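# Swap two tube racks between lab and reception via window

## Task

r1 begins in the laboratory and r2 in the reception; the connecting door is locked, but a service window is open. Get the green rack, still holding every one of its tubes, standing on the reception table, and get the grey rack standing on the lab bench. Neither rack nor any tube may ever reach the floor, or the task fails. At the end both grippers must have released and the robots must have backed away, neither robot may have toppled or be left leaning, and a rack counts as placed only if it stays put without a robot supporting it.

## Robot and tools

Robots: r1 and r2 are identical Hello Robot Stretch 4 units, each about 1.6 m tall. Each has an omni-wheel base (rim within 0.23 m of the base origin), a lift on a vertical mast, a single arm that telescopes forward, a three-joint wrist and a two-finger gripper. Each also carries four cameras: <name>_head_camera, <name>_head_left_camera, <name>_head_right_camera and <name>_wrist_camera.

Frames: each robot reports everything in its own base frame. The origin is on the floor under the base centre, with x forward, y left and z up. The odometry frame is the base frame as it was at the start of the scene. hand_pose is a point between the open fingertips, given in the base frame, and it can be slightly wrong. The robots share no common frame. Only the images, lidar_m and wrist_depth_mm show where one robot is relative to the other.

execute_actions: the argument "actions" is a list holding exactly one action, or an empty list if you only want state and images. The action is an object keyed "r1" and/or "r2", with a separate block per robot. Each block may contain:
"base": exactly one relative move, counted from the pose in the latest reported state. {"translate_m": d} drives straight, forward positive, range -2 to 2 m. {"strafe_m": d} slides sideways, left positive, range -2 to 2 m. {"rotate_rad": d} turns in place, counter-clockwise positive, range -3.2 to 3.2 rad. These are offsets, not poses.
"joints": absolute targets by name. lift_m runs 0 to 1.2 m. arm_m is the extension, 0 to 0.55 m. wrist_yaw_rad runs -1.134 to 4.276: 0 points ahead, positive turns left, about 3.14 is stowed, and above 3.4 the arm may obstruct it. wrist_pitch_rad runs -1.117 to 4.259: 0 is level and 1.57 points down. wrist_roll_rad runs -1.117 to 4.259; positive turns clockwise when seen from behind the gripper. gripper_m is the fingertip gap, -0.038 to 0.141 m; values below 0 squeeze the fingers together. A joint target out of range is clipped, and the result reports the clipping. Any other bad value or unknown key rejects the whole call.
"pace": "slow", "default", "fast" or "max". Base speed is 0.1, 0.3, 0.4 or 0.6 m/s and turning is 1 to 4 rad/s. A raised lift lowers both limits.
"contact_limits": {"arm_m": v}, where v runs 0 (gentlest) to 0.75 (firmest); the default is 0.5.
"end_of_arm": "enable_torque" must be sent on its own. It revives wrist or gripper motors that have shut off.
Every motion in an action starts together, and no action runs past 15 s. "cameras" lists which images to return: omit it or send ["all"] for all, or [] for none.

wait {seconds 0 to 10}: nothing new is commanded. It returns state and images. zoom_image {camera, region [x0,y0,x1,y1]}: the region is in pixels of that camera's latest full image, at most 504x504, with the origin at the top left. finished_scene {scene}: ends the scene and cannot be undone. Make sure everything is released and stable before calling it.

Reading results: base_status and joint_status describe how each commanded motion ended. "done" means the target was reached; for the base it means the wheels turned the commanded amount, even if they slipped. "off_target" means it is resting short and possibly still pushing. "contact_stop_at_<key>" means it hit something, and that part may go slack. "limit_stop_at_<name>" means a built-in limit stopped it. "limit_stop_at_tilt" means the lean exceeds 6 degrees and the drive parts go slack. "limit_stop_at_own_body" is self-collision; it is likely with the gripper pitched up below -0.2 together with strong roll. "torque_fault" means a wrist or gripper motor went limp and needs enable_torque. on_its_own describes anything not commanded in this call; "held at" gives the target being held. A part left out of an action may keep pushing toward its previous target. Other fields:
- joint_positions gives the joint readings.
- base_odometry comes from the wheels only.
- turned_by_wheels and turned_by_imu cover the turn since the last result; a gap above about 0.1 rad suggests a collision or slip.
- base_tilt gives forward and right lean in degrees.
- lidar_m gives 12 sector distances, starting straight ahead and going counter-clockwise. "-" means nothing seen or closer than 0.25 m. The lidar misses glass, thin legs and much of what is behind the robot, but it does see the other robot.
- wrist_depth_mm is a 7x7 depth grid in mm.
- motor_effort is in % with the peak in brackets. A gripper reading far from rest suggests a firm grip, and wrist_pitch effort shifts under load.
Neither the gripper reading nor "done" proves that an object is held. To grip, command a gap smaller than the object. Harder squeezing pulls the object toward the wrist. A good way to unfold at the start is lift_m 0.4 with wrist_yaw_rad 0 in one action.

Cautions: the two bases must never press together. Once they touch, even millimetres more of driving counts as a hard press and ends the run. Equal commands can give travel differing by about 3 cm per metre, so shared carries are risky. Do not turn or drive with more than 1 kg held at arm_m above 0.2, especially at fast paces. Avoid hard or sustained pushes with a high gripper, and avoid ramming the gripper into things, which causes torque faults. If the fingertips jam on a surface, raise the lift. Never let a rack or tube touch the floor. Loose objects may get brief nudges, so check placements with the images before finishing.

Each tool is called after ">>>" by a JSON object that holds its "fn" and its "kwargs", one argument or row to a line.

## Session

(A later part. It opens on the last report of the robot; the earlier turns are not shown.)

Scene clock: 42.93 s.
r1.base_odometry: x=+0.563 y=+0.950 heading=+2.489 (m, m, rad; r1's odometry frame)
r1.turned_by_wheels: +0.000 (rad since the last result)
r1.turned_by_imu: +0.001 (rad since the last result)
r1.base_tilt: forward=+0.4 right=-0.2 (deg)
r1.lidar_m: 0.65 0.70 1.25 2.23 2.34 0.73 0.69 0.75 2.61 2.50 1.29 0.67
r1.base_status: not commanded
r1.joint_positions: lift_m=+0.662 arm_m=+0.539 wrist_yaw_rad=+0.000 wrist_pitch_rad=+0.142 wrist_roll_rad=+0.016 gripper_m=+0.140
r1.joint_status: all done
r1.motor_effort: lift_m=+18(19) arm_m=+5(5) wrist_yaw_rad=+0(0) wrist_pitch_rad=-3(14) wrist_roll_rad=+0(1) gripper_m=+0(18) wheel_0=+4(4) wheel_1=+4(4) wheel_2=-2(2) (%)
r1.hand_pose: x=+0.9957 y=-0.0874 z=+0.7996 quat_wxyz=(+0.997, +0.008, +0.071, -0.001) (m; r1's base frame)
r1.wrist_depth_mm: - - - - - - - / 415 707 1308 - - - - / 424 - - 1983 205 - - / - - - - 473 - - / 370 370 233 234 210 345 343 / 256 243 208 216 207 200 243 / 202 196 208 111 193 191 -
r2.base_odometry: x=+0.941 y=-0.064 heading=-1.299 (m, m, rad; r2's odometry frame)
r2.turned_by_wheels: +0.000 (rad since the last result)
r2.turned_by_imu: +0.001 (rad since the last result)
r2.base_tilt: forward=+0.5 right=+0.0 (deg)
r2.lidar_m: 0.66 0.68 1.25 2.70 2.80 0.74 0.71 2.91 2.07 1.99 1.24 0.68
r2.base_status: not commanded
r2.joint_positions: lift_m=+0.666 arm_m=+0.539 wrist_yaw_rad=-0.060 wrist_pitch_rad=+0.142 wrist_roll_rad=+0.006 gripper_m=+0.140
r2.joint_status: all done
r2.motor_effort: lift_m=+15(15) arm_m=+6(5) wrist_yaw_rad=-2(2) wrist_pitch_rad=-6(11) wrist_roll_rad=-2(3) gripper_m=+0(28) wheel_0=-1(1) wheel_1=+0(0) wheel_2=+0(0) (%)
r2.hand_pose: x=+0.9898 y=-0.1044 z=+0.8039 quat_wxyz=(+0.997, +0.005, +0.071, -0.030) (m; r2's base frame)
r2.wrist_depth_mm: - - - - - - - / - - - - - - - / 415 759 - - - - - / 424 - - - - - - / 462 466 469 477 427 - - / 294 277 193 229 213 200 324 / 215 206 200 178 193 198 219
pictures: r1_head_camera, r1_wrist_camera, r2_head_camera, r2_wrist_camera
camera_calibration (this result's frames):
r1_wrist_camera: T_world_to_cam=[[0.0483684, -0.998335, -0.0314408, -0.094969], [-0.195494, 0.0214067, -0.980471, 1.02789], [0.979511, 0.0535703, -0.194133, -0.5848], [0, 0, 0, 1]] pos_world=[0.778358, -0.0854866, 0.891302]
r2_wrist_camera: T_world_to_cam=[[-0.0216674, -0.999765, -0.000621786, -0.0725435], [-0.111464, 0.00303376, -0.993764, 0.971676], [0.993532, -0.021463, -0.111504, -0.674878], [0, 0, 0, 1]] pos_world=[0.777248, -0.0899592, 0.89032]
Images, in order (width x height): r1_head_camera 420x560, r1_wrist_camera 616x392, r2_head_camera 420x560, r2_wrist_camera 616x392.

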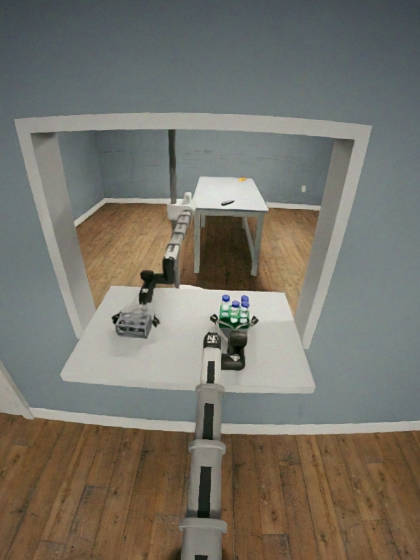

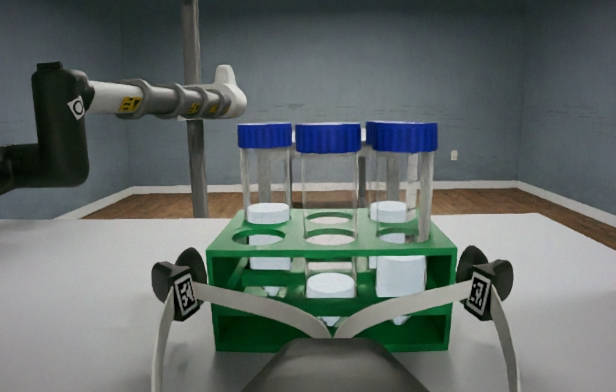

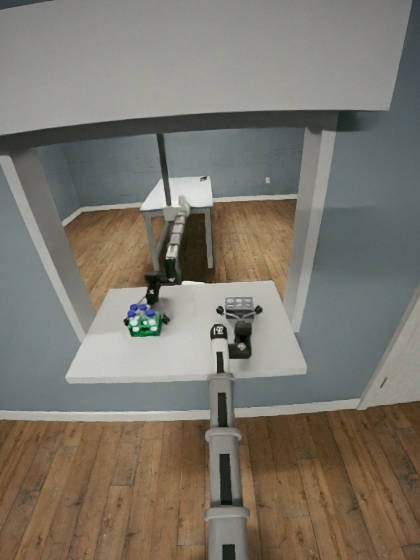

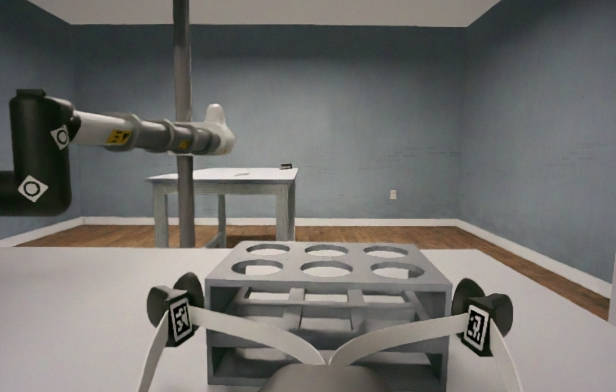

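>>> {"fn": "execute_actions", "kwargs": {
  "actions": [
    {"r1":{"joints":{"arm_m":0.33,"lift_m":0.665},"pace":"fast"},"r2":{"joints":{"arm_m":0.33,"lift_m":0.668},"pace":"fast"}}
  ],
  "cameras": []
}}

>>> {"fn": "execute_actions", "kwargs": {
  "actions": [
    {"r1":{"base":{"strafe_m":0.405},"pace":"fast"},"r2":{"base":{"strafe_m":0.40},"pace":"fast"}}
  ],
  "cameras": ["r1_head_camera","r1_wrist_camera","r2_head_camera","r2_wrist_camera"]
}}

Scene clock: 44.67 s.
r1.base_odometry: x=+0.563 y=+0.950 heading=+2.489 (m, m, rad; r1's odometry frame)
r1.turned_by_wheels: +0.000 (rad since the last result)
r1.turned_by_imu: +0.000 (rad since the last result)
r1.base_tilt: forward=+0.4 right=-0.3 (deg)
r1.lidar_m: 0.65 0.66 1.28 2.23 2.35 0.73 0.72 0.74 2.58 2.48 1.29 0.69
r1.base_status: not commanded
r1.joint_positions: lift_m=+0.665 arm_m=+0.331 wrist_yaw_rad=+0.000 wrist_pitch_rad=+0.142 wrist_roll_rad=+0.016 gripper_m=+0.140
r1.joint_status: all done
r1.motor_effort: lift_m=+22(21) arm_m=-4(4) wrist_yaw_rad=+0(1) wrist_pitch_rad=-4(4) wrist_roll_rad=-1(1) gripper_m=-1(1) wheel_0=+4(4) wheel_1=+4(4) wheel_2=-2(2) (%)
r1.hand_pose: x=+0.7872 y=-0.0875 z=+0.8021 quat_wxyz=(+0.997, +0.008, +0.071, -0.001) (m; r1's base frame)
r1.wrist_depth_mm: - - - - - - - / - - - - - - - / - 842 - - - - - / 634 661 647 418 488 615 445 / 379 382 379 375 368 359 353 / 263 250 236 264 233 225 249 / 208 201 213 111 199 196 -
r2.base_odometry: x=+0.941 y=-0.064 heading=-1.299 (m, m, rad; r2's odometry frame)
r2.turned_by_wheels: +0.000 (rad since the last result)
r2.turned_by_imu: +0.000 (rad since the last result)
r2.base_tilt: forward=+0.5 right=+0.0 (deg)
r2.lidar_m: 0.65 0.68 1.25 2.70 2.78 0.74 0.71 2.91 2.08 2.00 1.21 0.69
r2.base_status: not commanded
r2.joint_positions: lift_m=+0.668 arm_m=+0.331 wrist_yaw_rad=-0.060 wrist_pitch_rad=+0.142 wrist_roll_rad=+0.006 gripper_m=+0.140
r2.joint_status: all done
r2.motor_effort: lift_m=+24(24) arm_m=-5(5) wrist_yaw_rad=-1(4) wrist_pitch_rad=-8(7) wrist_roll_rad=-2(1) gripper_m=+0(1) wheel_0=-1(1) wheel_1=+0(0) wheel_2=+0(0) (%)
r2.hand_pose: x=+0.7816 y=-0.1044 z=+0.8049 quat_wxyz=(+0.997, +0.005, +0.071, -0.030) (m; r2's base frame)
r2.wrist_depth_mm: - - - - - - 330 / - - - - - - 334 / - - 1464 - - - 334 / - 854 - - - - 332 / 469 473 477 439 433 433 336 / 298 281 217 304 306 204 304 / 219 209 221 187 211 211 222
pictures: none
No camera images: the call's "cameras" was empty. Leave "cameras" out to get every camera's image.

Scene clock: 46.87 s.
r1.base_odometry: x=+0.317 y=+0.628 heading=+2.489 (m, m, rad; r1's odometry frame)
r1.turned_by_wheels: +0.000 (rad since the last result)
r1.turned_by_imu: +0.000 (rad since the last result)
r1.base_tilt: forward=+0.4 right=-0.2 (deg)
r1.lidar_m: 0.65 0.92 1.17 1.83 1.91 2.60 0.74 0.75 0.99 2.89 0.96 0.68
r1.base_status: done
r1.joint_positions: lift_m=+0.665 arm_m=+0.331 wrist_yaw_rad=+0.000 wrist_pitch_rad=+0.142 wrist_roll_rad=+0.016 gripper_m=+0.140
r1.joint_status: not commanded
r1.motor_effort: lift_m=+21(22) arm_m=-4(4) wrist_yaw_rad=+0(1) wrist_pitch_rad=-5(6) wrist_roll_rad=-1(1) gripper_m=-1(1) wheel_0=+0(15) wheel_1=+1(15) wheel_2=+0(4) (%)
r1.hand_pose: x=+0.7872 y=-0.0875 z=+0.8022 quat_wxyz=(+0.997, +0.008, +0.071, -0.001) (m; r1's base frame)
r1.wrist_depth_mm: 310 - - - - - - / 310 449 - - - - - / 320 452 - - - - - / 330 445 654 392 544 603 597 / 342 382 351 332 342 357 351 / 262 250 237 264 234 225 249 / 208 201 213 111 199 196 -
r2.base_odometry: x=+1.326 y=+0.044 heading=-1.299 (m, m, rad; r2's odometry frame)
r2.turned_by_wheels: +0.000 (rad since the last result)
r2.turned_by_imu: -0.001 (rad since the last result)
r2.base_tilt: forward=+0.5 right=+0.1 (deg)
r2.lidar_m: 0.65 0.67 1.26 2.32 2.37 0.75 0.72 0.74 2.51 2.40 0.95 0.67
r2.base_status: done
r2.joint_positions: lift_m=+0.668 arm_m=+0.331 wrist_yaw_rad=-0.060 wrist_pitch_rad=+0.142 wrist_roll_rad=+0.006 gripper_m=+0.140
r2.joint_status: not commanded
r2.motor_effort: lift_m=+24(24) arm_m=-5(5) wrist_yaw_rad=-3(3) wrist_pitch_rad=-8(7) wrist_roll_rad=-1(2) gripper_m=+0(1) wheel_0=+2(11) wheel_1=-3(14) wheel_2=+0(1) (%)
r2.hand_pose: x=+0.7816 y=-0.1044 z=+0.8049 quat_wxyz=(+0.997, +0.005, +0.071, -0.030) (m; r2's base frame)
r2.wrist_depth_mm: 397 - - - - - - / 399 - - - - - - / 399 - - - - 1160 - / 402 - - - - 854 - / 389 477 387 329 433 484 459 / 298 279 217 304 306 203 304 / 219 209 222 187 211 211 221
pictures: r1_head_camera, r1_wrist_camera, r2_head_camera, r2_wrist_camera
camera_calibration (this result's frames):
r1_wrist_camera: T_world_to_cam=[[0.0481685, -0.998344, -0.031465, -0.0846787], [-0.195981, 0.0214428, -0.980373, 0.990001], [0.979424, 0.0533897, -0.194624, -0.379616], [0, 0, 0, 1]] pos_world=[0.569905, -0.0854992, 0.894023]
r2_wrist_camera: T_world_to_cam=[[-0.0218139, -0.999762, -0.000644287, -0.0769611], [-0.112046, 0.00308512, -0.993698, 0.949947], [0.993464, -0.0216042, -0.112087, -0.467368], [0, 0, 0, 1]] pos_world=[0.569072, -0.0899706, 0.891525]
Images, in order (width x height): r1_head_camera 420x560, r1_wrist_camera 616x392, r2_head_camera 420x560, r2_wrist_camera 616x392.

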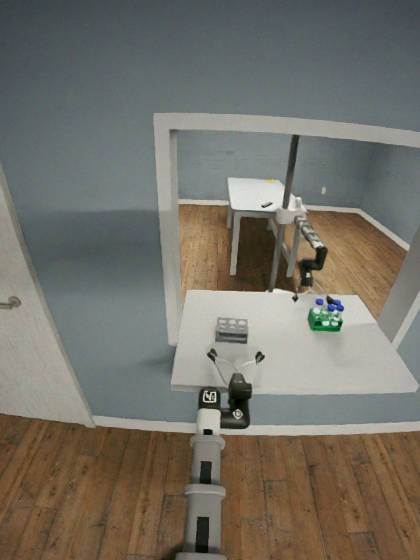

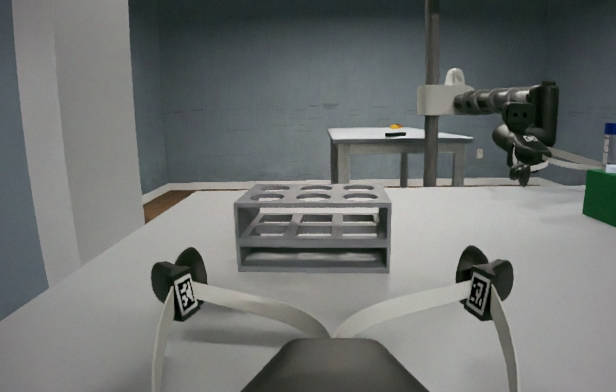

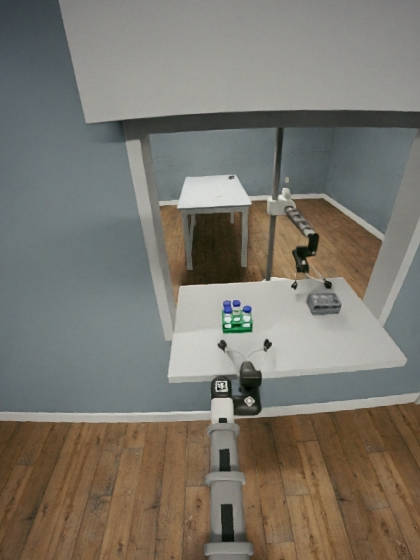

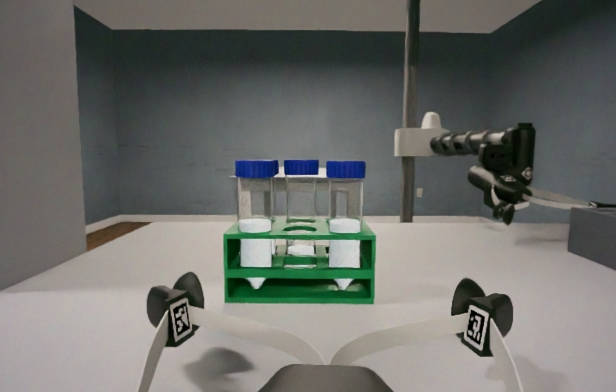

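>>> {"fn": "execute_actions", "kwargs": {
  "actions": [
    {"r1":{"base":{"strafe_m":0.013},"joints":{"arm_m":0.39}},"r2":{"base":{"strafe_m":0.017},"joints":{"arm_m":0.39}}}
  ],
  "cameras": ["r1_wrist_camera","r2_wrist_camera"]
}}

Scene clock: 48.13 s.
r1.base_odometry: x=+0.309 y=+0.618 heading=+2.490 (m, m, rad; r1's odometry frame)
r1.turned_by_wheels: +0.000 (rad since the last result)
r1.turned_by_imu: +0.001 (rad since the last result)
r1.base_tilt: forward=+0.4 right=-0.2 (deg)
r1.lidar_m: 0.66 0.88 1.13 1.80 1.89 2.59 0.77 0.74 1.02 2.91 0.96 0.69
r1.base_status: done
r1.joint_positions: lift_m=+0.665 arm_m=+0.389 wrist_yaw_rad=+0.000 wrist_pitch_rad=+0.142 wrist_roll_rad=+0.016 gripper_m=+0.140
r1.joint_status: all done
r1.motor_effort: lift_m=+21(21) arm_m=+4(6) wrist_yaw_rad=+0(2) wrist_pitch_rad=-4(5) wrist_roll_rad=-1(1) gripper_m=+0(0) wheel_0=-3(9) wheel_1=+4(11) wheel_2=+0(1) (%)
r1.hand_pose: x=+0.8457 y=-0.0874 z=+0.8022 quat_wxyz=(+0.997, +0.008, +0.071, -0.001) (m; r1's base frame)
r1.wrist_depth_mm: 293 - - - - - - / 290 - - - - 1308 - / 290 - - - - - 654 / 290 - - 342 539 609 554 / 289 366 324 300 294 357 353 / 262 249 236 263 234 224 249 / 207 200 212 111 198 195 -
r2.base_odometry: x=+1.343 y=+0.048 heading=-1.299 (m, m, rad; r2's odometry frame)
r2.turned_by_wheels: +0.000 (rad since the last result)
r2.turned_by_imu: +0.000 (rad since the last result)
r2.base_tilt: forward=+0.5 right=+0.3 (deg)
r2.lidar_m: 0.65 0.67 1.23 2.28 2.36 0.75 0.71 0.75 2.53 2.42 0.96 0.69
r2.base_status: done
r2.joint_positions: lift_m=+0.668 arm_m=+0.389 wrist_yaw_rad=-0.060 wrist_pitch_rad=+0.142 wrist_roll_rad=+0.006 gripper_m=+0.140
r2.joint_status: all done
r2.motor_effort: lift_m=+24(24) arm_m=+6(5) wrist_yaw_rad=-5(1) wrist_pitch_rad=-7(8) wrist_roll_rad=-2(2) gripper_m=-1(1) wheel_0=-1(9) wheel_1=+1(6) wheel_2=+0(2) (%)
r2.hand_pose: x=+0.8398 y=-0.1043 z=+0.8049 quat_wxyz=(+0.997, +0.005, +0.071, -0.030) (m; r2's base frame)
r2.wrist_depth_mm: 375 - - - - - - / 375 - - - - - - / 375 - - - - 1336 732 / 379 - - - - - 621 / 375 469 427 286 270 484 484 / 298 281 218 272 262 203 304 / 218 208 221 187 211 211 222
pictures: r1_wrist_camera, r2_wrist_camera
camera_calibration (this result's frames):
r1_wrist_camera: T_world_to_cam=[[0.0483525, -0.998335, -0.0314631, -0.0875978], [-0.19595, 0.0214069, -0.98038, 1.00144], [0.979421, 0.053569, -0.194588, -0.436873], [0, 0, 0, 1]] pos_world=[0.62835, -0.0854867, 0.894026]
r2_wrist_camera: T_world_to_cam=[[-0.0216351, -0.999766, -0.000643971, -0.0757926], [-0.112042, 0.00306468, -0.993699, 0.956463], [0.993468, -0.0214266, -0.112082, -0.525163], [0, 0, 0, 1]] pos_world=[0.627257, -0.0899586, 0.891526]
Images, in order (width x height): r1_wrist_camera 616x392, r2_wrist_camera 616x392.

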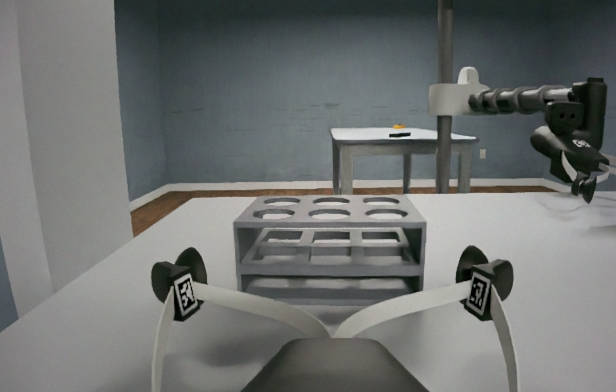

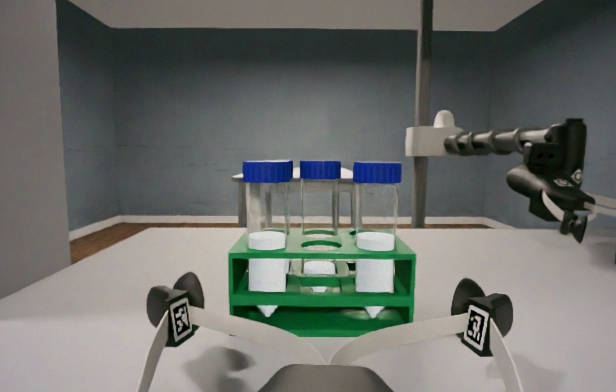

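>>> {"fn": "execute_actions", "kwargs": {
  "actions": [
    {"r1":{"joints":{"arm_m":0.458}},"r2":{"joints":{"arm_m":0.458}}}
  ],
  "cameras": ["r1_wrist_camera","r2_wrist_camera"]
}}

>>> {"fn": "execute_actions", "kwargs": {
  "actions": [
    {"r1":{"joints":{"gripper_m":0.04}},"r2":{"joints":{"gripper_m":0.04}}}
  ],
  "cameras": ["r1_wrist_camera","r2_wrist_camera"]
}}

>>> {"fn": "execute_actions", "kwargs": {
  "actions": [
    {"r1":{"joints":{"lift_m":0.69}},"r2":{"joints":{"lift_m":0.69}}}
  ],
  "cameras": ["r1_wrist_camera","r2_wrist_camera","r1_head_camera","r2_head_camera"]
}}

Scene clock: 49.47 s.
r1.base_odometry: x=+0.309 y=+0.618 heading=+2.490 (m, m, rad; r1's odometry frame)
r1.turned_by_wheels: +0.000 (rad since the last result)
r1.turned_by_imu: +0.000 (rad since the last result)
r1.base_tilt: forward=+0.3 right=-0.3 (deg)
r1.lidar_m: 0.65 0.92 1.17 1.81 1.88 2.57 0.78 0.75 1.02 2.90 0.96 0.66
r1.base_status: not commanded
r1.joint_positions: lift_m=+0.665 arm_m=+0.457 wrist_yaw_rad=+0.000 wrist_pitch_rad=+0.142 wrist_roll_rad=+0.016 gripper_m=+0.140
r1.joint_status: all done
r1.motor_effort: lift_m=+21(22) arm_m=+5(6) wrist_yaw_rad=+1(0) wrist_pitch_rad=-6(5) wrist_roll_rad=-1(1) gripper_m=-2(0) wheel_0=-3(3) wheel_1=+4(4) wheel_2=+1(0) (%)
r1.hand_pose: x=+0.9137 y=-0.0874 z=+0.8022 quat_wxyz=(+0.997, +0.008, +0.071, -0.001) (m; r1's base frame)
r1.wrist_depth_mm: 296 - - - - - - / 291 - - - - 1229 - / 293 - - - - - - / 293 - - - - - - / 290 382 229 229 220 353 351 / 259 249 202 216 201 196 248 / 206 200 205 111 198 195 -
r2.base_odometry: x=+1.343 y=+0.048 heading=-1.299 (m, m, rad; r2's odometry frame)
r2.turned_by_wheels: +0.000 (rad since the last result)
r2.turned_by_imu: +0.000 (rad since the last result)
r2.base_tilt: forward=+0.5 right=+0.1 (deg)
r2.lidar_m: 0.66 0.71 1.23 2.28 2.39 0.75 0.72 0.74 2.53 2.42 0.94 0.68
r2.base_status: not commanded
r2.joint_positions: lift_m=+0.668 arm_m=+0.457 wrist_yaw_rad=-0.060 wrist_pitch_rad=+0.142 wrist_roll_rad=+0.006 gripper_m=+0.140
r2.joint_status: all done
r2.motor_effort: lift_m=+24(25) arm_m=+6(5) wrist_yaw_rad=-1(1) wrist_pitch_rad=-8(7) wrist_roll_rad=-1(1) gripper_m=+0(0) wheel_0=-1(1) wheel_1=+1(0) wheel_2=+0(0) (%)
r2.hand_pose: x=+0.9078 y=-0.1043 z=+0.8049 quat_wxyz=(+0.997, +0.005, +0.071, -0.030) (m; r2's base frame)
r2.wrist_depth_mm: - - - - - - - / - - - - - - - / - - - - - 1281 798 / - - - - - - - / - 473 427 392 260 480 488 / 296 279 191 227 195 198 304 / 217 209 193 175 192 200 221
pictures: r1_wrist_camera, r2_wrist_camera
camera_calibration (this result's frames):
r1_wrist_camera: T_world_to_cam=[[0.048302, -0.998337, -0.0314617, -0.0908554], [-0.195919, 0.021417, -0.980386, 1.01475], [0.97943, 0.0535186, -0.194559, -0.503508], [0, 0, 0, 1]] pos_world=[0.696348, -0.0854902, 0.894028]
r2_wrist_camera: T_world_to_cam=[[-0.021549, -0.999768, -0.0006437, -0.0743759], [-0.112037, 0.00305463, -0.993699, 0.964078], [0.99347, -0.0213411, -0.112076, -0.592716], [0, 0, 0, 1]] pos_world=[0.695255, -0.0899528, 0.891526]
Images, in order (width x height): r1_wrist_camera 616x392, r2_wrist_camera 616x392.

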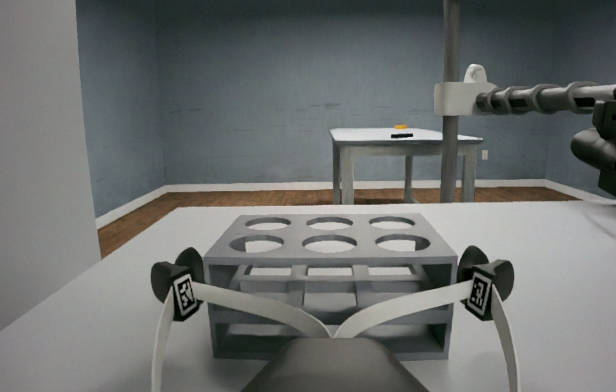

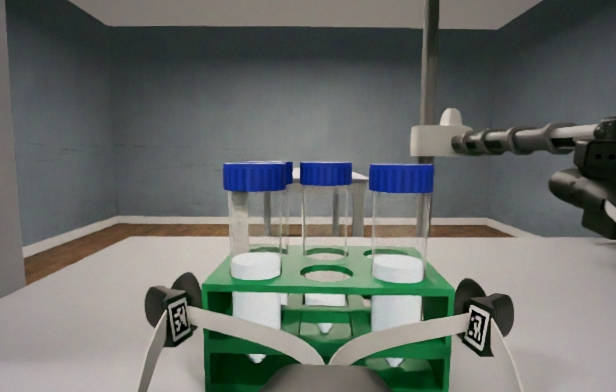

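Scene clock: 51.47 s.
r1.base_odometry: x=+0.309 y=+0.618 heading=+2.490 (m, m, rad; r1's odometry frame)
r1.turned_by_wheels: +0.000 (rad since the last result)
r1.turned_by_imu: +0.001 (rad since the last result)
r1.base_tilt: forward=+0.3 right=-0.3 (deg)
r1.lidar_m: 0.65 0.89 1.16 1.79 1.90 2.56 0.77 0.76 1.03 2.91 0.97 0.70
r1.base_status: not commanded
r1.joint_positions: lift_m=+0.665 arm_m=+0.457 wrist_yaw_rad=+0.000 wrist_pitch_rad=+0.143 wrist_roll_rad=+0.016 gripper_m=+0.041
r1.joint_status: all done
r1.motor_effort: lift_m=+21(22) arm_m=+5(4) wrist_yaw_rad=+1(0) wrist_pitch_rad=-8(9) wrist_roll_rad=-1(1) gripper_m=-25(20) wheel_0=-3(3) wheel_1=+4(4) wheel_2=+0(0) (%)
r1.hand_pose: x=+0.9136 y=-0.0874 z=+0.8019 quat_wxyz=(+0.997, +0.008, +0.072, -0.001) (m; r1's base frame)
r1.wrist_depth_mm: 296 - - - - - - / 290 - - - - 1205 - / 291 - - - - - - / 291 - - - - - - / 290 377 206 204 199 349 347 / 259 179 189 213 209 171 258 / 205 199 187 111 130 191 -
r2.base_odometry: x=+1.343 y=+0.048 heading=-1.299 (m, m, rad; r2's odometry frame)
r2.turned_by_wheels: +0.000 (rad since the last result)
r2.turned_by_imu: +0.001 (rad since the last result)
r2.base_tilt: forward=+0.5 right=+0.1 (deg)
r2.lidar_m: 0.65 0.68 1.23 2.29 2.35 0.74 0.71 0.74 2.53 2.41 0.97 0.67
r2.base_status: not commanded
r2.joint_positions: lift_m=+0.668 arm_m=+0.457 wrist_yaw_rad=-0.060 wrist_pitch_rad=+0.145 wrist_roll_rad=+0.006 gripper_m=+0.041
r2.joint_status: all done
r2.motor_effort: lift_m=+24(24) arm_m=+5(5) wrist_yaw_rad=-1(3) wrist_pitch_rad=-15(14) wrist_roll_rad=-2(2) gripper_m=-26(28) wheel_0=-1(1) wheel_1=+1(1) wheel_2=+0(0) (%)
r2.hand_pose: x=+0.9077 y=-0.1044 z=+0.8042 quat_wxyz=(+0.997, +0.005, +0.072, -0.030) (m; r2's base frame)
r2.wrist_depth_mm: - - - - - - - / - - - - - - - / - - - - - 1255 798 / - - - - - - - / - 459 415 238 237 469 469 / 293 273 175 203 174 173 298 / 213 194 169 171 164 167 195
pictures: r1_wrist_camera, r2_wrist_camera
camera_calibration (this result's frames):
r1_wrist_camera: T_world_to_cam=[[0.0482665, -0.998337, -0.0315163, -0.0907871], [-0.197034, 0.0214166, -0.980163, 1.01526], [0.979208, 0.0535188, -0.195672, -0.50243], [0, 0, 0, 1]] pos_world=[0.696407, -0.0854902, 0.89395]
r2_wrist_camera: T_world_to_cam=[[-0.0217338, -0.999764, -0.000671729, -0.0742356], [-0.114533, 0.00315729, -0.993414, 0.965401], [0.993182, -0.0215138, -0.114574, -0.590447], [0, 0, 0, 1]] pos_world=[0.695378, -0.0899688, 0.891344]
Images, in order (width x height): r1_wrist_camera 616x392, r2_wrist_camera 616x392.

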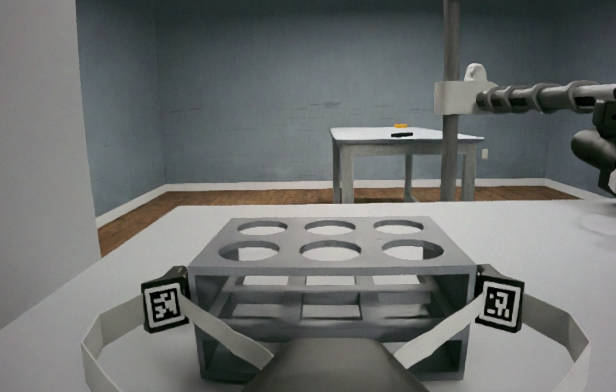

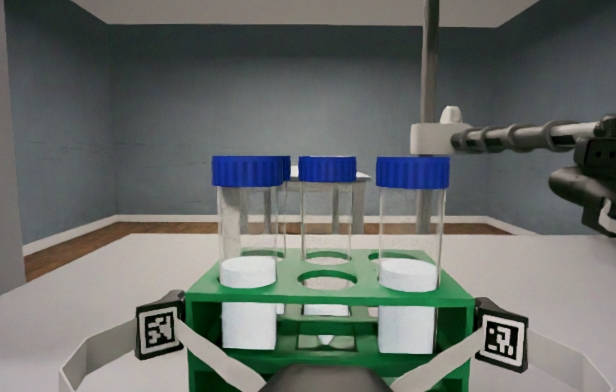

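Scene clock: 52.33 s.
r1.base_odometry: x=+0.309 y=+0.618 heading=+2.490 (m, m, rad; r1's odometry frame)
r1.turned_by_wheels: +0.000 (rad since the last result)
r1.turned_by_imu: +0.000 (rad since the last result)
r1.base_tilt: forward=+0.3 right=-0.3 (deg)
r1.lidar_m: 0.65 0.89 1.15 1.80 1.89 2.58 0.77 0.76 1.00 2.92 0.98 0.69
r1.base_status: not commanded
r1.joint_positions: lift_m=+0.690 arm_m=+0.457 wrist_yaw_rad=+0.000 wrist_pitch_rad=+0.144 wrist_roll_rad=+0.016 gripper_m=+0.041
r1.joint_status: all done
r1.motor_effort: lift_m=+23(24) arm_m=+5(5) wrist_yaw_rad=+0(0) wrist_pitch_rad=-8(9) wrist_roll_rad=-1(0) gripper_m=-25(25) wheel_0=-3(3) wheel_1=+4(4) wheel_2=+0(0) (%)
r1.hand_pose: x=+0.9136 y=-0.0874 z=+0.8267 quat_wxyz=(+0.997, +0.008, +0.072, -0.001) (m; r1's base frame)
r1.wrist_depth_mm: 296 - - - - - - / 290 - - - - 1229 - / 291 - - - - - - / 291 - - - - - - / 289 488 207 204 198 418 415 / 285 179 189 213 210 170 309 / 245 238 187 111 130 227 -
r2.base_odometry: x=+1.343 y=+0.048 heading=-1.299 (m, m, rad; r2's odometry frame)
r2.turned_by_wheels: +0.000 (rad since the last result)
r2.turned_by_imu: +0.000 (rad since the last result)
r2.base_tilt: forward=+0.4 right=+0.0 (deg)
r2.lidar_m: 0.64 0.69 1.24 2.30 2.37 0.74 0.72 0.75 2.53 2.40 0.96 0.68
r2.base_status: not commanded
r2.joint_positions: lift_m=+0.689 arm_m=+0.457 wrist_yaw_rad=-0.060 wrist_pitch_rad=+0.145 wrist_roll_rad=+0.006 gripper_m=+0.041
r2.joint_status: all done
r2.motor_effort: lift_m=+26(27) arm_m=+6(5) wrist_yaw_rad=-2(2) wrist_pitch_rad=-16(15) wrist_roll_rad=-2(1) gripper_m=-26(27) wheel_0=-2(2) wheel_1=+1(1) wheel_2=+0(0) (%)
r2.hand_pose: x=+0.9077 y=-0.1044 z=+0.8260 quat_wxyz=(+0.997, +0.005, +0.072, -0.030) (m; r2's base frame)
r2.wrist_depth_mm: - - - - - - - / - - - - - - - / - - - - - 1229 - / - - - - - - - / - - 488 239 238 549 554 / 338 322 175 203 174 173 351 / 250 229 169 171 164 167 230
pictures: r1_head_camera, r1_wrist_camera, r2_head_camera, r2_wrist_camera
camera_calibration (this result's frames):
r1_wrist_camera: T_world_to_cam=[[0.0482615, -0.998337, -0.0315245, -0.0899934], [-0.197197, 0.0214166, -0.98013, 1.03971], [0.979175, 0.0535191, -0.195836, -0.497404], [0, 0, 0, 1]] pos_world=[0.696417, -0.0854902, 0.918804]
r2_wrist_camera: T_world_to_cam=[[-0.0217338, -0.999764, -0.000681457, -0.0742124], [-0.114783, 0.00317237, -0.993386, 0.987246], [0.993153, -0.0215118, -0.114825, -0.587709], [0, 0, 0, 1]] pos_world=[0.695391, -0.0899695, 0.913182]
Images, in order (width x height): r1_head_camera 420x560, r1_wrist_camera 616x392, r2_head_camera 420x560, r2_wrist_camera 616x392.

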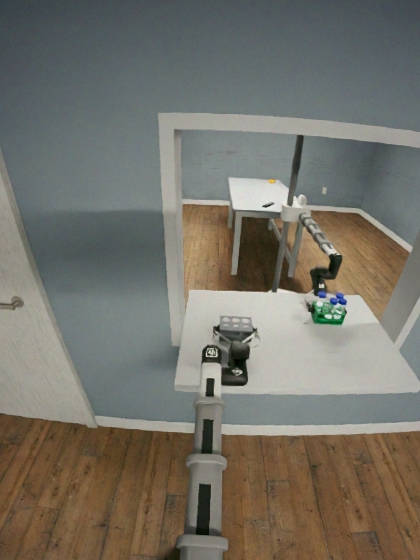

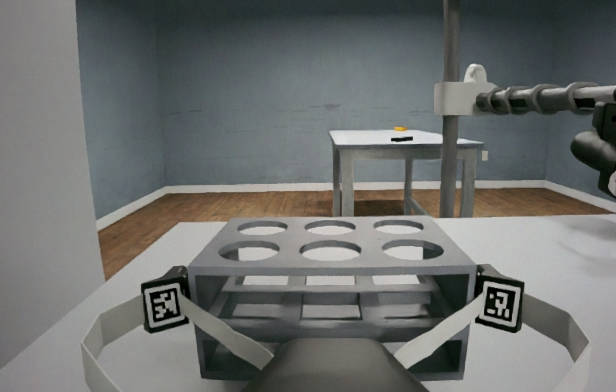

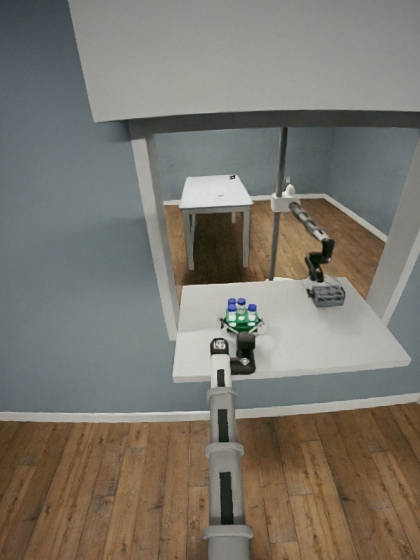

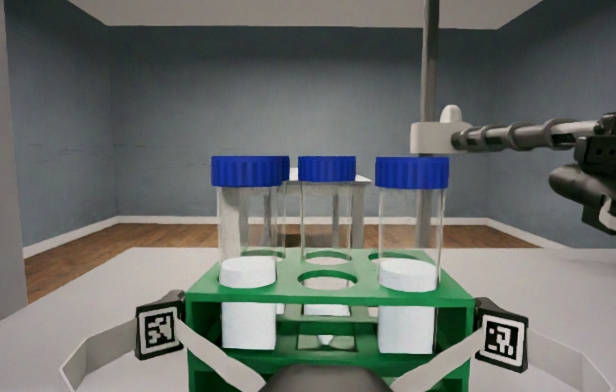

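>>> {"fn": "execute_actions", "kwargs": {
  "actions": [
    {"r1":{"base":{"translate_m":-0.05},"joints":{"arm_m":0.0,"lift_m":0.72}},"r2":{"base":{"translate_m":-0.05},"joints":{"arm_m":0,"lift_m":0.72}}}
  ],
  "cameras": []
}}

>>> {"fn": "execute_actions", "kwargs": {
  "actions": [
    {"r1":{"base":{"rotate_rad":-3.07},"pace":"slow"},"r2":{"base":{"rotate_rad":3.15},"pace":"slow"}}
  ],
  "cameras": ["r2_wrist_camera","r1_head_camera","r2_head_camera"]
}}

Scene clock: 55.00 s.
r1.base_odometry: x=+0.349 y=+0.588 heading=+2.489 (m, m, rad; r1's odometry frame)
r1.turned_by_wheels: +0.000 (rad since the last result)
r1.turned_by_imu: +0.001 (rad since the last result)
r1.base_tilt: forward=+0.4 right=-0.3 (deg)
r1.lidar_m: 0.42 0.97 1.25 1.79 1.89 2.57 0.79 0.71 0.96 2.91 1.00 0.74
r1.base_status: done
r1.joint_positions: lift_m=+0.720 arm_m=+0.001 wrist_yaw_rad=+0.000 wrist_pitch_rad=+0.144 wrist_roll_rad=+0.016 gripper_m=+0.041
r1.joint_status: all done
r1.motor_effort: lift_m=+23(24) arm_m=-4(5) wrist_yaw_rad=+1(1) wrist_pitch_rad=-9(9) wrist_roll_rad=-1(1) gripper_m=-23(25) wheel_0=-3(8) wheel_1=-3(8) wheel_2=+1(12) (%)
r1.hand_pose: x=+0.4572 y=-0.0875 z=+0.8566 quat_wxyz=(+0.997, +0.008, +0.072, -0.001) (m; r1's base frame)
r1.wrist_depth_mm: 676 668 - - - - - / 691 691 809 - - - - / 715 715 798 - - - - / 732 741 732 904 891 866 854 / 768 759 207 204 198 508 504 / 788 179 189 213 210 170 750 / 820 809 187 111 130 788 778
r2.base_odometry: x=+1.329 y=+0.096 heading=-1.300 (m, m, rad; r2's odometry frame)
r2.turned_by_wheels: +0.000 (rad since the last result)
r2.turned_by_imu: +0.000 (rad since the last result)
r2.base_tilt: forward=+0.5 right=+0.0 (deg)
r2.lidar_m: 0.41 0.75 1.31 2.27 2.38 0.69 0.66 0.70 2.53 2.42 1.01 0.42
r2.base_status: done
r2.joint_positions: lift_m=+0.720 arm_m=+0.001 wrist_yaw_rad=-0.060 wrist_pitch_rad=+0.145 wrist_roll_rad=+0.006 gripper_m=+0.041
r2.joint_status: all done
r2.motor_effort: lift_m=+26(28) arm_m=-5(6) wrist_yaw_rad=-2(5) wrist_pitch_rad=-17(17) wrist_roll_rad=-1(2) gripper_m=-25(25) wheel_0=-2(6) wheel_1=-4(7) wheel_2=+1(10) (%)
r2.hand_pose: x=+0.4520 y=-0.1044 z=+0.8559 quat_wxyz=(+0.997, +0.005, +0.072, -0.030) (m; r2's base frame)
r2.wrist_depth_mm: 676 668 - - - - - / 683 683 - - - - - / 699 691 - - 1863 - - / 707 707 1025 - - - - / 715 723 603 238 237 676 676 / 732 496 174 203 173 173 508 / 741 741 169 171 164 167 759
pictures: none
No camera images: the call's "cameras" was empty. Leave "cameras" out to get every camera's image.

Scene clock: 59.43 s.
r1.base_odometry: x=+0.349 y=+0.588 heading=-0.580 (m, m, rad; r1's odometry frame)
r1.turned_by_wheels: -3.069 (rad since the last result)
r1.turned_by_imu: -3.144 (rad since the last result)
r1.base_tilt: forward=+0.5 right=-0.3 (deg)
r1.lidar_m: 0.43 0.70 0.98 2.92 0.98 0.75 0.71 1.00 1.38 1.79 1.92 2.70
r1.base_status: done
r1.joint_positions: lift_m=+0.720 arm_m=+0.001 wrist_yaw_rad=+0.000 wrist_pitch_rad=+0.144 wrist_roll_rad=+0.016 gripper_m=+0.041
r1.joint_status: not commanded
r1.motor_effort: lift_m=+23(22) arm_m=-4(4) wrist_yaw_rad=+0(1) wrist_pitch_rad=-8(10) wrist_roll_rad=-1(1) gripper_m=-24(22) wheel_0=+5(8) wheel_1=+6(8) wheel_2=+4(10) (%)
r1.hand_pose: x=+0.4572 y=-0.0875 z=+0.8566 quat_wxyz=(+0.997, +0.008, +0.072, -0.001) (m; r1's base frame)
r1.wrist_depth_mm: - - - - - - - / - - - - - - - / - - - - - - - / 976 946 1078 - - - - / 544 544 207 204 199 - - / 549 179 189 213 210 171 1921 / 1499 554 187 111 130 1430 1499
r2.base_odometry: x=+1.329 y=+0.096 heading=+1.850 (m, m, rad; r2's odometry frame)
r2.turned_by_wheels: +3.149 (rad since the last result)
r2.turned_by_imu: +3.131 (rad since the last result)
r2.base_tilt: forward=+0.6 right=+0.0 (deg)
r2.lidar_m: 0.38 0.68 2.53 2.43 1.08 0.71 0.70 0.96 1.28 2.28 2.37 0.40
r2.base_status: done
r2.joint_positions: lift_m=+0.720 arm_m=+0.001 wrist_yaw_rad=-0.060 wrist_pitch_rad=+0.145 wrist_roll_rad=+0.006 gripper_m=+0.041
r2.joint_status: not commanded
r2.motor_effort: lift_m=+26(26) arm_m=-5(5) wrist_yaw_rad=-2(1) wrist_pitch_rad=-18(16) wrist_roll_rad=-1(1) gripper_m=-26(27) wheel_0=-3(5) wheel_1=-4(7) wheel_2=-2(5) (%)
r2.hand_pose: x=+0.4520 y=-0.1043 z=+0.8560 quat_wxyz=(+0.997, +0.005, +0.072, -0.030) (m; r2's base frame)
r2.wrist_depth_mm: - - - - - - - / - - - - - - - / - - - - - - - / - - 1229 1255 - - - / 654 661 585 239 236 - - / 488 459 174 203 173 173 - / 1464 1430 169 171 164 166 1537
pictures: r1_head_camera, r2_head_camera, r2_wrist_camera
camera_calibration (this result's frames):
r2_wrist_camera: T_world_to_cam=[[-0.021607, -0.999766, -0.000701695, -0.0840993], [-0.11508, 0.00318431, -0.993351, 0.964789], [0.993121, -0.0213826, -0.115122, -0.131432], [0, 0, 0, 1]] pos_world=[0.239738, -0.0899621, 0.943184]
Images, in order (width x height): r1_head_camera 420x560, r2_head_camera 420x560, r2_wrist_camera 616x392.

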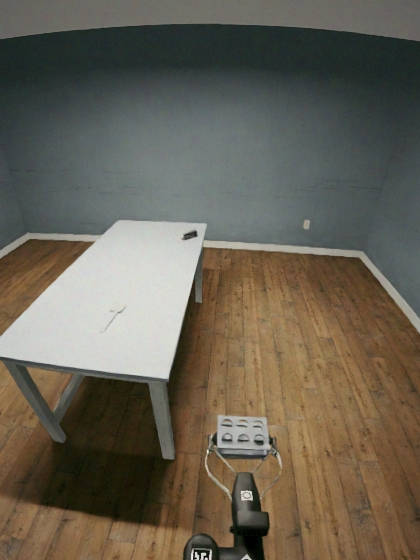

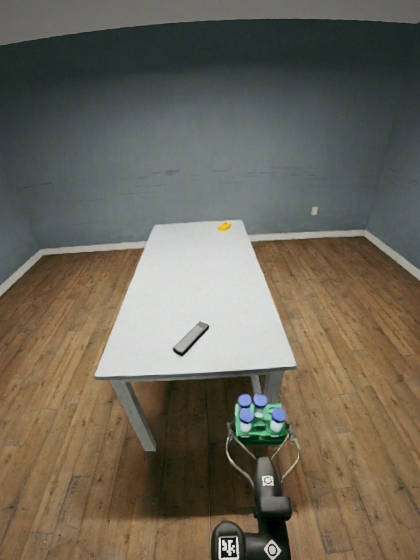

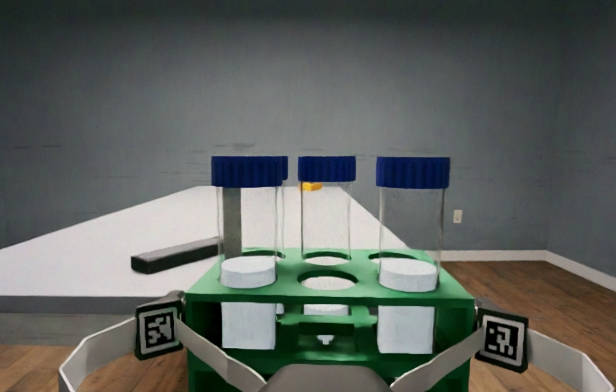

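>>> {"fn": "execute_actions", "kwargs": {
  "actions": [
    {"r1":{"base":{"strafe_m":0.40},"joints":{"arm_m":0.36,"lift_m":0.70}},"r2":{"joints":{"arm_m":0.36,"lift_m":0.695}}}
  ],
  "cameras": ["r1_head_camera","r2_head_camera"]
}}

Scene clock: 62.33 s.
r1.base_odometry: x=+0.568 y=+0.922 heading=-0.580 (m, m, rad; r1's odometry frame)
r1.turned_by_wheels: +0.000 (rad since the last result)
r1.turned_by_imu: +0.000 (rad since the last result)
r1.base_tilt: forward=+0.4 right=-0.3 (deg)
r1.lidar_m: 0.68 0.72 2.58 2.53 1.28 0.71 0.69 0.73 1.38 2.21 2.34 0.70
r1.base_status: done
r1.joint_positions: lift_m=+0.700 arm_m=+0.359 wrist_yaw_rad=+0.000 wrist_pitch_rad=+0.144 wrist_roll_rad=+0.016 gripper_m=+0.041
r1.joint_status: all done
r1.motor_effort: lift_m=+18(22) arm_m=+5(6) wrist_yaw_rad=+1(1) wrist_pitch_rad=-7(9) wrist_roll_rad=-1(1) gripper_m=-25(26) wheel_0=-3(10) wheel_1=+3(12) wheel_2=+0(1) (%)
r1.hand_pose: x=+0.8157 y=-0.0874 z=+0.8370 quat_wxyz=(+0.997, +0.008, +0.072, +0.000) (m; r1's base frame)
r1.wrist_depth_mm: - - - - - - - / - - - - - - - / - - - - - - - / - 831 820 798 788 - - / 477 480 207 204 198 - - / 330 178 189 213 209 170 1863 / 255 253 186 111 130 242 -
r2.base_odometry: x=+1.329 y=+0.096 heading=+1.850 (m, m, rad; r2's odometry frame)
r2.turned_by_wheels: +0.000 (rad since the last result)
r2.turned_by_imu: +0.001 (rad since the last result)
r2.base_tilt: forward=+0.7 right=+0.1 (deg)
r2.lidar_m: 0.66 0.70 2.50 2.43 1.08 0.73 0.69 0.96 1.28 2.28 2.33 0.68
r2.base_status: not commanded
r2.joint_positions: lift_m=+0.695 arm_m=+0.359 wrist_yaw_rad=-0.060 wrist_pitch_rad=+0.145 wrist_roll_rad=+0.006 gripper_m=+0.041
r2.joint_status: all done
r2.motor_effort: lift_m=+16(24) arm_m=+5(6) wrist_yaw_rad=-2(3) wrist_pitch_rad=-15(16) wrist_roll_rad=-2(1) gripper_m=-27(25) wheel_0=-3(3) wheel_1=-4(4) wheel_2=-2(3) (%)
r2.hand_pose: x=+0.8097 y=-0.1043 z=+0.8318 quat_wxyz=(+0.997, +0.005, +0.072, -0.030) (m; r2's base frame)
r2.wrist_depth_mm: - - - - - - - / - - - - - - - / - - - - - - - / - - 1025 1042 - - - / 554 559 508 238 237 - - / 353 291 175 203 173 173 - / 244 237 169 171 164 167 245
pictures: r1_head_camera, r2_head_camera
Images, in order (width x height): r1_head_camera 420x560, r2_head_camera 420x560.

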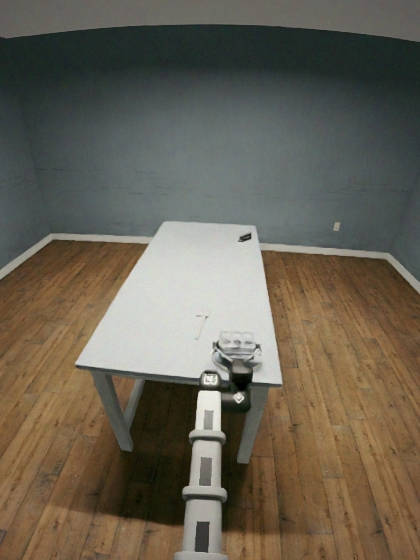

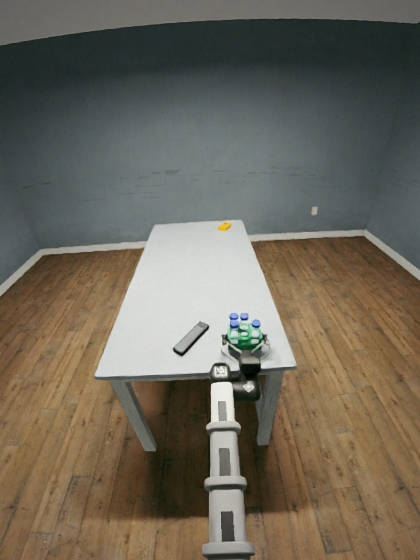

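>>> {"fn": "execute_actions", "kwargs": {
  "actions": [
    {"r1":{"base":{"strafe_m":0.02},"joints":{"lift_m":0.664,"arm_m":0.375},"pace":"slow"},"r2":{"joints":{"lift_m":0.667,"arm_m":0.37},"pace":"slow"}}
  ],
  "cameras": []
}}

>>> {"fn": "execute_actions", "kwargs": {
  "actions": [
    {"r1":{"joints":{"gripper_m":0.14}},"r2":{"joints":{"gripper_m":0.14}}}
  ],
  "cameras": ["r1_wrist_camera","r2_wrist_camera"]
}}

>>> {"fn": "execute_actions", "kwargs": {
  "actions": [
    {"r1":{"base":{"translate_m":-0.15},"joints":{"arm_m":0},"pace":"fast"},"r2":{"base":{"translate_m":-0.15},"joints":{"arm_m":0},"pace":"fast"}}
  ],
  "cameras": ["r1_head_camera","r2_head_camera"]
}}

Scene clock: 63.67 s.
r1.base_odometry: x=+0.579 y=+0.939 heading=-0.580 (m, m, rad; r1's odometry frame)
r1.turned_by_wheels: +0.000 (rad since the last result)
r1.turned_by_imu: +0.000 (rad since the last result)
r1.base_tilt: forward=+0.4 right=-0.3 (deg)
r1.lidar_m: 0.69 0.72 2.57 2.52 1.26 0.73 0.68 0.73 1.36 2.24 2.35 0.70
r1.base_status: done
r1.joint_positions: lift_m=+0.664 arm_m=+0.374 wrist_yaw_rad=+0.000 wrist_pitch_rad=+0.144 wrist_roll_rad=+0.016 gripper_m=+0.041
r1.joint_status: all done
r1.motor_effort: lift_m=+18(18) arm_m=+5(5) wrist_yaw_rad=-1(1) wrist_pitch_rad=-8(9) wrist_roll_rad=-1(1) gripper_m=-26(23) wheel_0=-4(9) wheel_1=+6(10) wheel_2=+0(1) (%)
r1.hand_pose: x=+0.8306 y=-0.0874 z=+0.8011 quat_wxyz=(+0.997, +0.008, +0.072, +0.000) (m; r1's base frame)
r1.wrist_depth_mm: - - - - - - - / - - - - - - - / - - - - - - - / 668 654 627 621 603 - - / 373 370 206 204 198 345 - / 257 179 189 213 210 171 255 / 198 198 187 111 130 190 -
r2.base_odometry: x=+1.329 y=+0.096 heading=+1.850 (m, m, rad; r2's odometry frame)
r2.turned_by_wheels: +0.000 (rad since the last result)
r2.turned_by_imu: +0.000 (rad since the last result)
r2.base_tilt: forward=+0.5 right=-0.1 (deg)
r2.lidar_m: 0.67 0.69 2.52 2.43 1.08 0.74 0.70 0.95 1.31 2.28 2.36 0.71
r2.base_status: not commanded
r2.joint_positions: lift_m=+0.667 arm_m=+0.369 wrist_yaw_rad=-0.060 wrist_pitch_rad=+0.145 wrist_roll_rad=+0.006 gripper_m=+0.041
r2.joint_status: all done
r2.motor_effort: lift_m=+16(15) arm_m=+6(4) wrist_yaw_rad=-3(3) wrist_pitch_rad=-15(14) wrist_roll_rad=-1(1) gripper_m=-27(28) wheel_0=-3(3) wheel_1=-4(4) wheel_2=-2(2) (%)
r2.hand_pose: x=+0.8197 y=-0.1043 z=+0.8039 quat_wxyz=(+0.997, +0.005, +0.072, -0.030) (m; r2's base frame)
r2.wrist_depth_mm: - - - - - - - / - - - - - - - / - - - - - - - / - 1060 831 842 1060 - - / 452 455 415 239 237 - - / 254 271 175 203 173 173 - / 211 193 169 171 164 167 195
pictures: none
No camera images: the call's "cameras" was empty. Leave "cameras" out to get every camera's image.

Scene clock: 65.67 s.
r1.base_odometry: x=+0.579 y=+0.939 heading=-0.580 (m, m, rad; r1's odometry frame)
r1.turned_by_wheels: +0.000 (rad since the last result)
r1.turned_by_imu: +0.001 (rad since the last result)
r1.base_tilt: forward=+0.3 right=-0.4 (deg)
r1.lidar_m: 0.69 0.72 2.54 2.51 1.29 0.69 0.69 0.72 1.37 2.22 2.35 0.71
r1.base_status: not commanded
r1.joint_positions: lift_m=+0.664 arm_m=+0.374 wrist_yaw_rad=+0.000 wrist_pitch_rad=+0.142 wrist_roll_rad=+0.016 gripper_m=+0.140
r1.joint_status: all done
r1.motor_effort: lift_m=+18(18) arm_m=+5(4) wrist_yaw_rad=-1(0) wrist_pitch_rad=-3(7) wrist_roll_rad=-1(1) gripper_m=+1(25) wheel_0=-4(4) wheel_1=+6(6) wheel_2=+0(0) (%)
r1.hand_pose: x=+0.8307 y=-0.0874 z=+0.8016 quat_wxyz=(+0.997, +0.008, +0.071, +0.000) (m; r1's base frame)
r1.wrist_depth_mm: - - - - - - - / - - - - - - - / - - - - - - - / 683 668 647 634 615 - - / 377 377 237 243 232 351 - / 259 247 209 213 220 200 246 / 206 199 208 111 196 194 -
r2.base_odometry: x=+1.329 y=+0.096 heading=+1.850 (m, m, rad; r2's odometry frame)
r2.turned_by_wheels: +0.000 (rad since the last result)
r2.turned_by_imu: +0.001 (rad since the last result)
r2.base_tilt: forward=+0.6 right=+0.1 (deg)
r2.lidar_m: 0.66 0.68 2.52 2.42 1.07 0.73 0.71 0.95 1.30 2.28 2.36 0.70
r2.base_status: not commanded
r2.joint_positions: lift_m=+0.667 arm_m=+0.369 wrist_yaw_rad=-0.060 wrist_pitch_rad=+0.142 wrist_roll_rad=+0.006 gripper_m=+0.140
r2.joint_status: all done
r2.motor_effort: lift_m=+16(16) arm_m=+5(5) wrist_yaw_rad=-2(3) wrist_pitch_rad=-7(17) wrist_roll_rad=-2(3) gripper_m=+0(24) wheel_0=-3(3) wheel_1=-4(5) wheel_2=-2(2) (%)
r2.hand_pose: x=+0.8198 y=-0.1044 z=+0.8048 quat_wxyz=(+0.997, +0.005, +0.071, -0.030) (m; r2's base frame)
r2.wrist_depth_mm: - - - - - - - / - - - - - - - / - - - - - - - / - 1118 878 878 - - - / 466 469 424 387 430 - - / 257 277 193 230 199 199 - / 215 207 200 177 193 199 220
pictures: r1_wrist_camera, r2_wrist_camera
camera_calibration (this result's frames):
r1_wrist_camera: T_world_to_cam=[[0.0484483, -0.998331, -0.0314303, -0.0869746], [-0.195494, 0.0213808, -0.980472, 0.997617], [0.979507, 0.0536466, -0.194132, -0.422741], [0, 0, 0, 1]] pos_world=[0.613321, -0.0854806, 0.893334]
r2_wrist_camera: T_world_to_cam=[[-0.021696, -0.999764, -0.000554851, -0.076268], [-0.111654, 0.00297453, -0.993743, 0.95375], [0.99351, -0.0214983, -0.111693, -0.505679], [0, 0, 0, 1]] pos_world=[0.607233, -0.0899582, 0.891259]
Images, in order (width x height): r1_wrist_camera 616x392, r2_wrist_camera 616x392.

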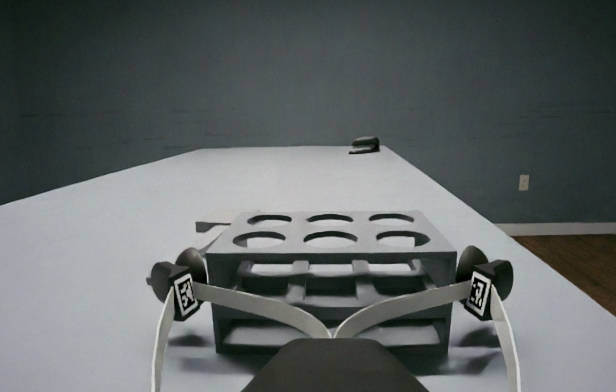

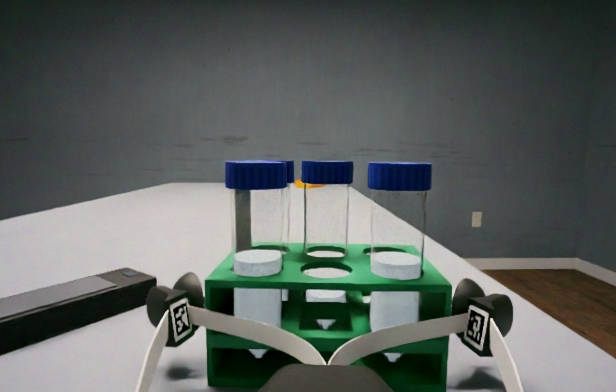

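Scene clock: 67.53 s.
r1.base_odometry: x=+0.453 y=+1.021 heading=-0.580 (m, m, rad; r1's odometry frame)
r1.turned_by_wheels: -0.001 (rad since the last result)
r1.turned_by_imu: +0.000 (rad since the last result)
r1.base_tilt: forward=+0.4 right=-0.3 (deg)
r1.lidar_m: 0.83 0.87 2.54 2.51 1.07 0.55 0.52 0.55 1.13 2.22 2.36 0.83
r1.base_status: done
r1.joint_positions: lift_m=+0.664 arm_m=+0.001 wrist_yaw_rad=+0.000 wrist_pitch_rad=+0.142 wrist_roll_rad=+0.016 gripper_m=+0.140
r1.joint_status: all done
r1.motor_effort: lift_m=+18(18) arm_m=-4(2) wrist_yaw_rad=+1(1) wrist_pitch_rad=-5(3) wrist_roll_rad=+0(1) gripper_m=-2(2) wheel_0=-4(10) wheel_1=-3(10) wheel_2=+0(15) (%)
r1.hand_pose: x=+0.4572 y=-0.0875 z=+0.8015 quat_wxyz=(+0.997, +0.008, +0.071, -0.001) (m; r1's base frame)
r1.wrist_depth_mm: - - - - - - - / - - - - - - - / - - - - - - - / 699 691 668 661 654 - - / 741 - 683 - 668 - - / 1182 1756 1397 1808 683 1618 1756 / 1397 1336 1430 111 699 1366 1397
r2.base_odometry: x=+1.371 y=-0.048 heading=+1.849 (m, m, rad; r2's odometry frame)
r2.turned_by_wheels: +0.000 (rad since the last result)
r2.turned_by_imu: +0.000 (rad since the last result)
r2.base_tilt: forward=+0.4 right=-0.1 (deg)
r2.lidar_m: 0.81 0.83 2.53 2.44 0.81 0.55 0.54 0.56 1.08 2.29 2.35 0.84
r2.base_status: done
r2.joint_positions: lift_m=+0.667 arm_m=+0.001 wrist_yaw_rad=-0.060 wrist_pitch_rad=+0.142 wrist_roll_rad=+0.006 gripper_m=+0.140
r2.joint_status: all done
r2.motor_effort: lift_m=+16(16) arm_m=-5(5) wrist_yaw_rad=-4(2) wrist_pitch_rad=-8(8) wrist_roll_rad=-2(1) gripper_m=-1(1) wheel_0=+0(7) wheel_1=-2(9) wheel_2=-2(11) (%)
r2.hand_pose: x=+0.4521 y=-0.1045 z=+0.8046 quat_wxyz=(+0.997, +0.005, +0.071, -0.030) (m; r2's base frame)
r2.wrist_depth_mm: - - - - - - - / - - - - - - - / - - - - - - - / - 1138 1118 759 - - - / 634 634 634 640 640 - - / 661 1983 217 - 668 203 - / 676 1499 1537 809 676 1464 1576
pictures: r1_head_camera, r2_head_camera
Images, in order (width x height): r1_head_camera 420x560, r2_head_camera 420x560.

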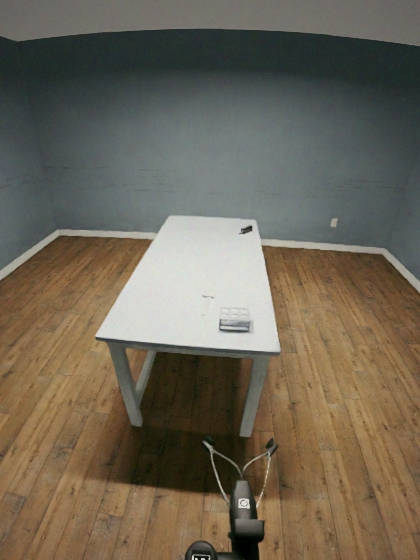

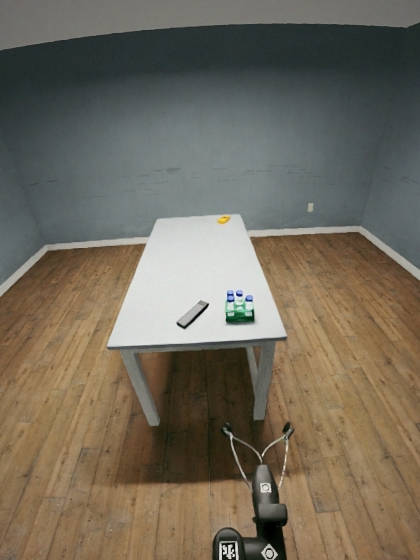

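>>> {"fn": "finished_scene", "kwargs": {
  "scene": 1
}}

The scene is finished: the task was done.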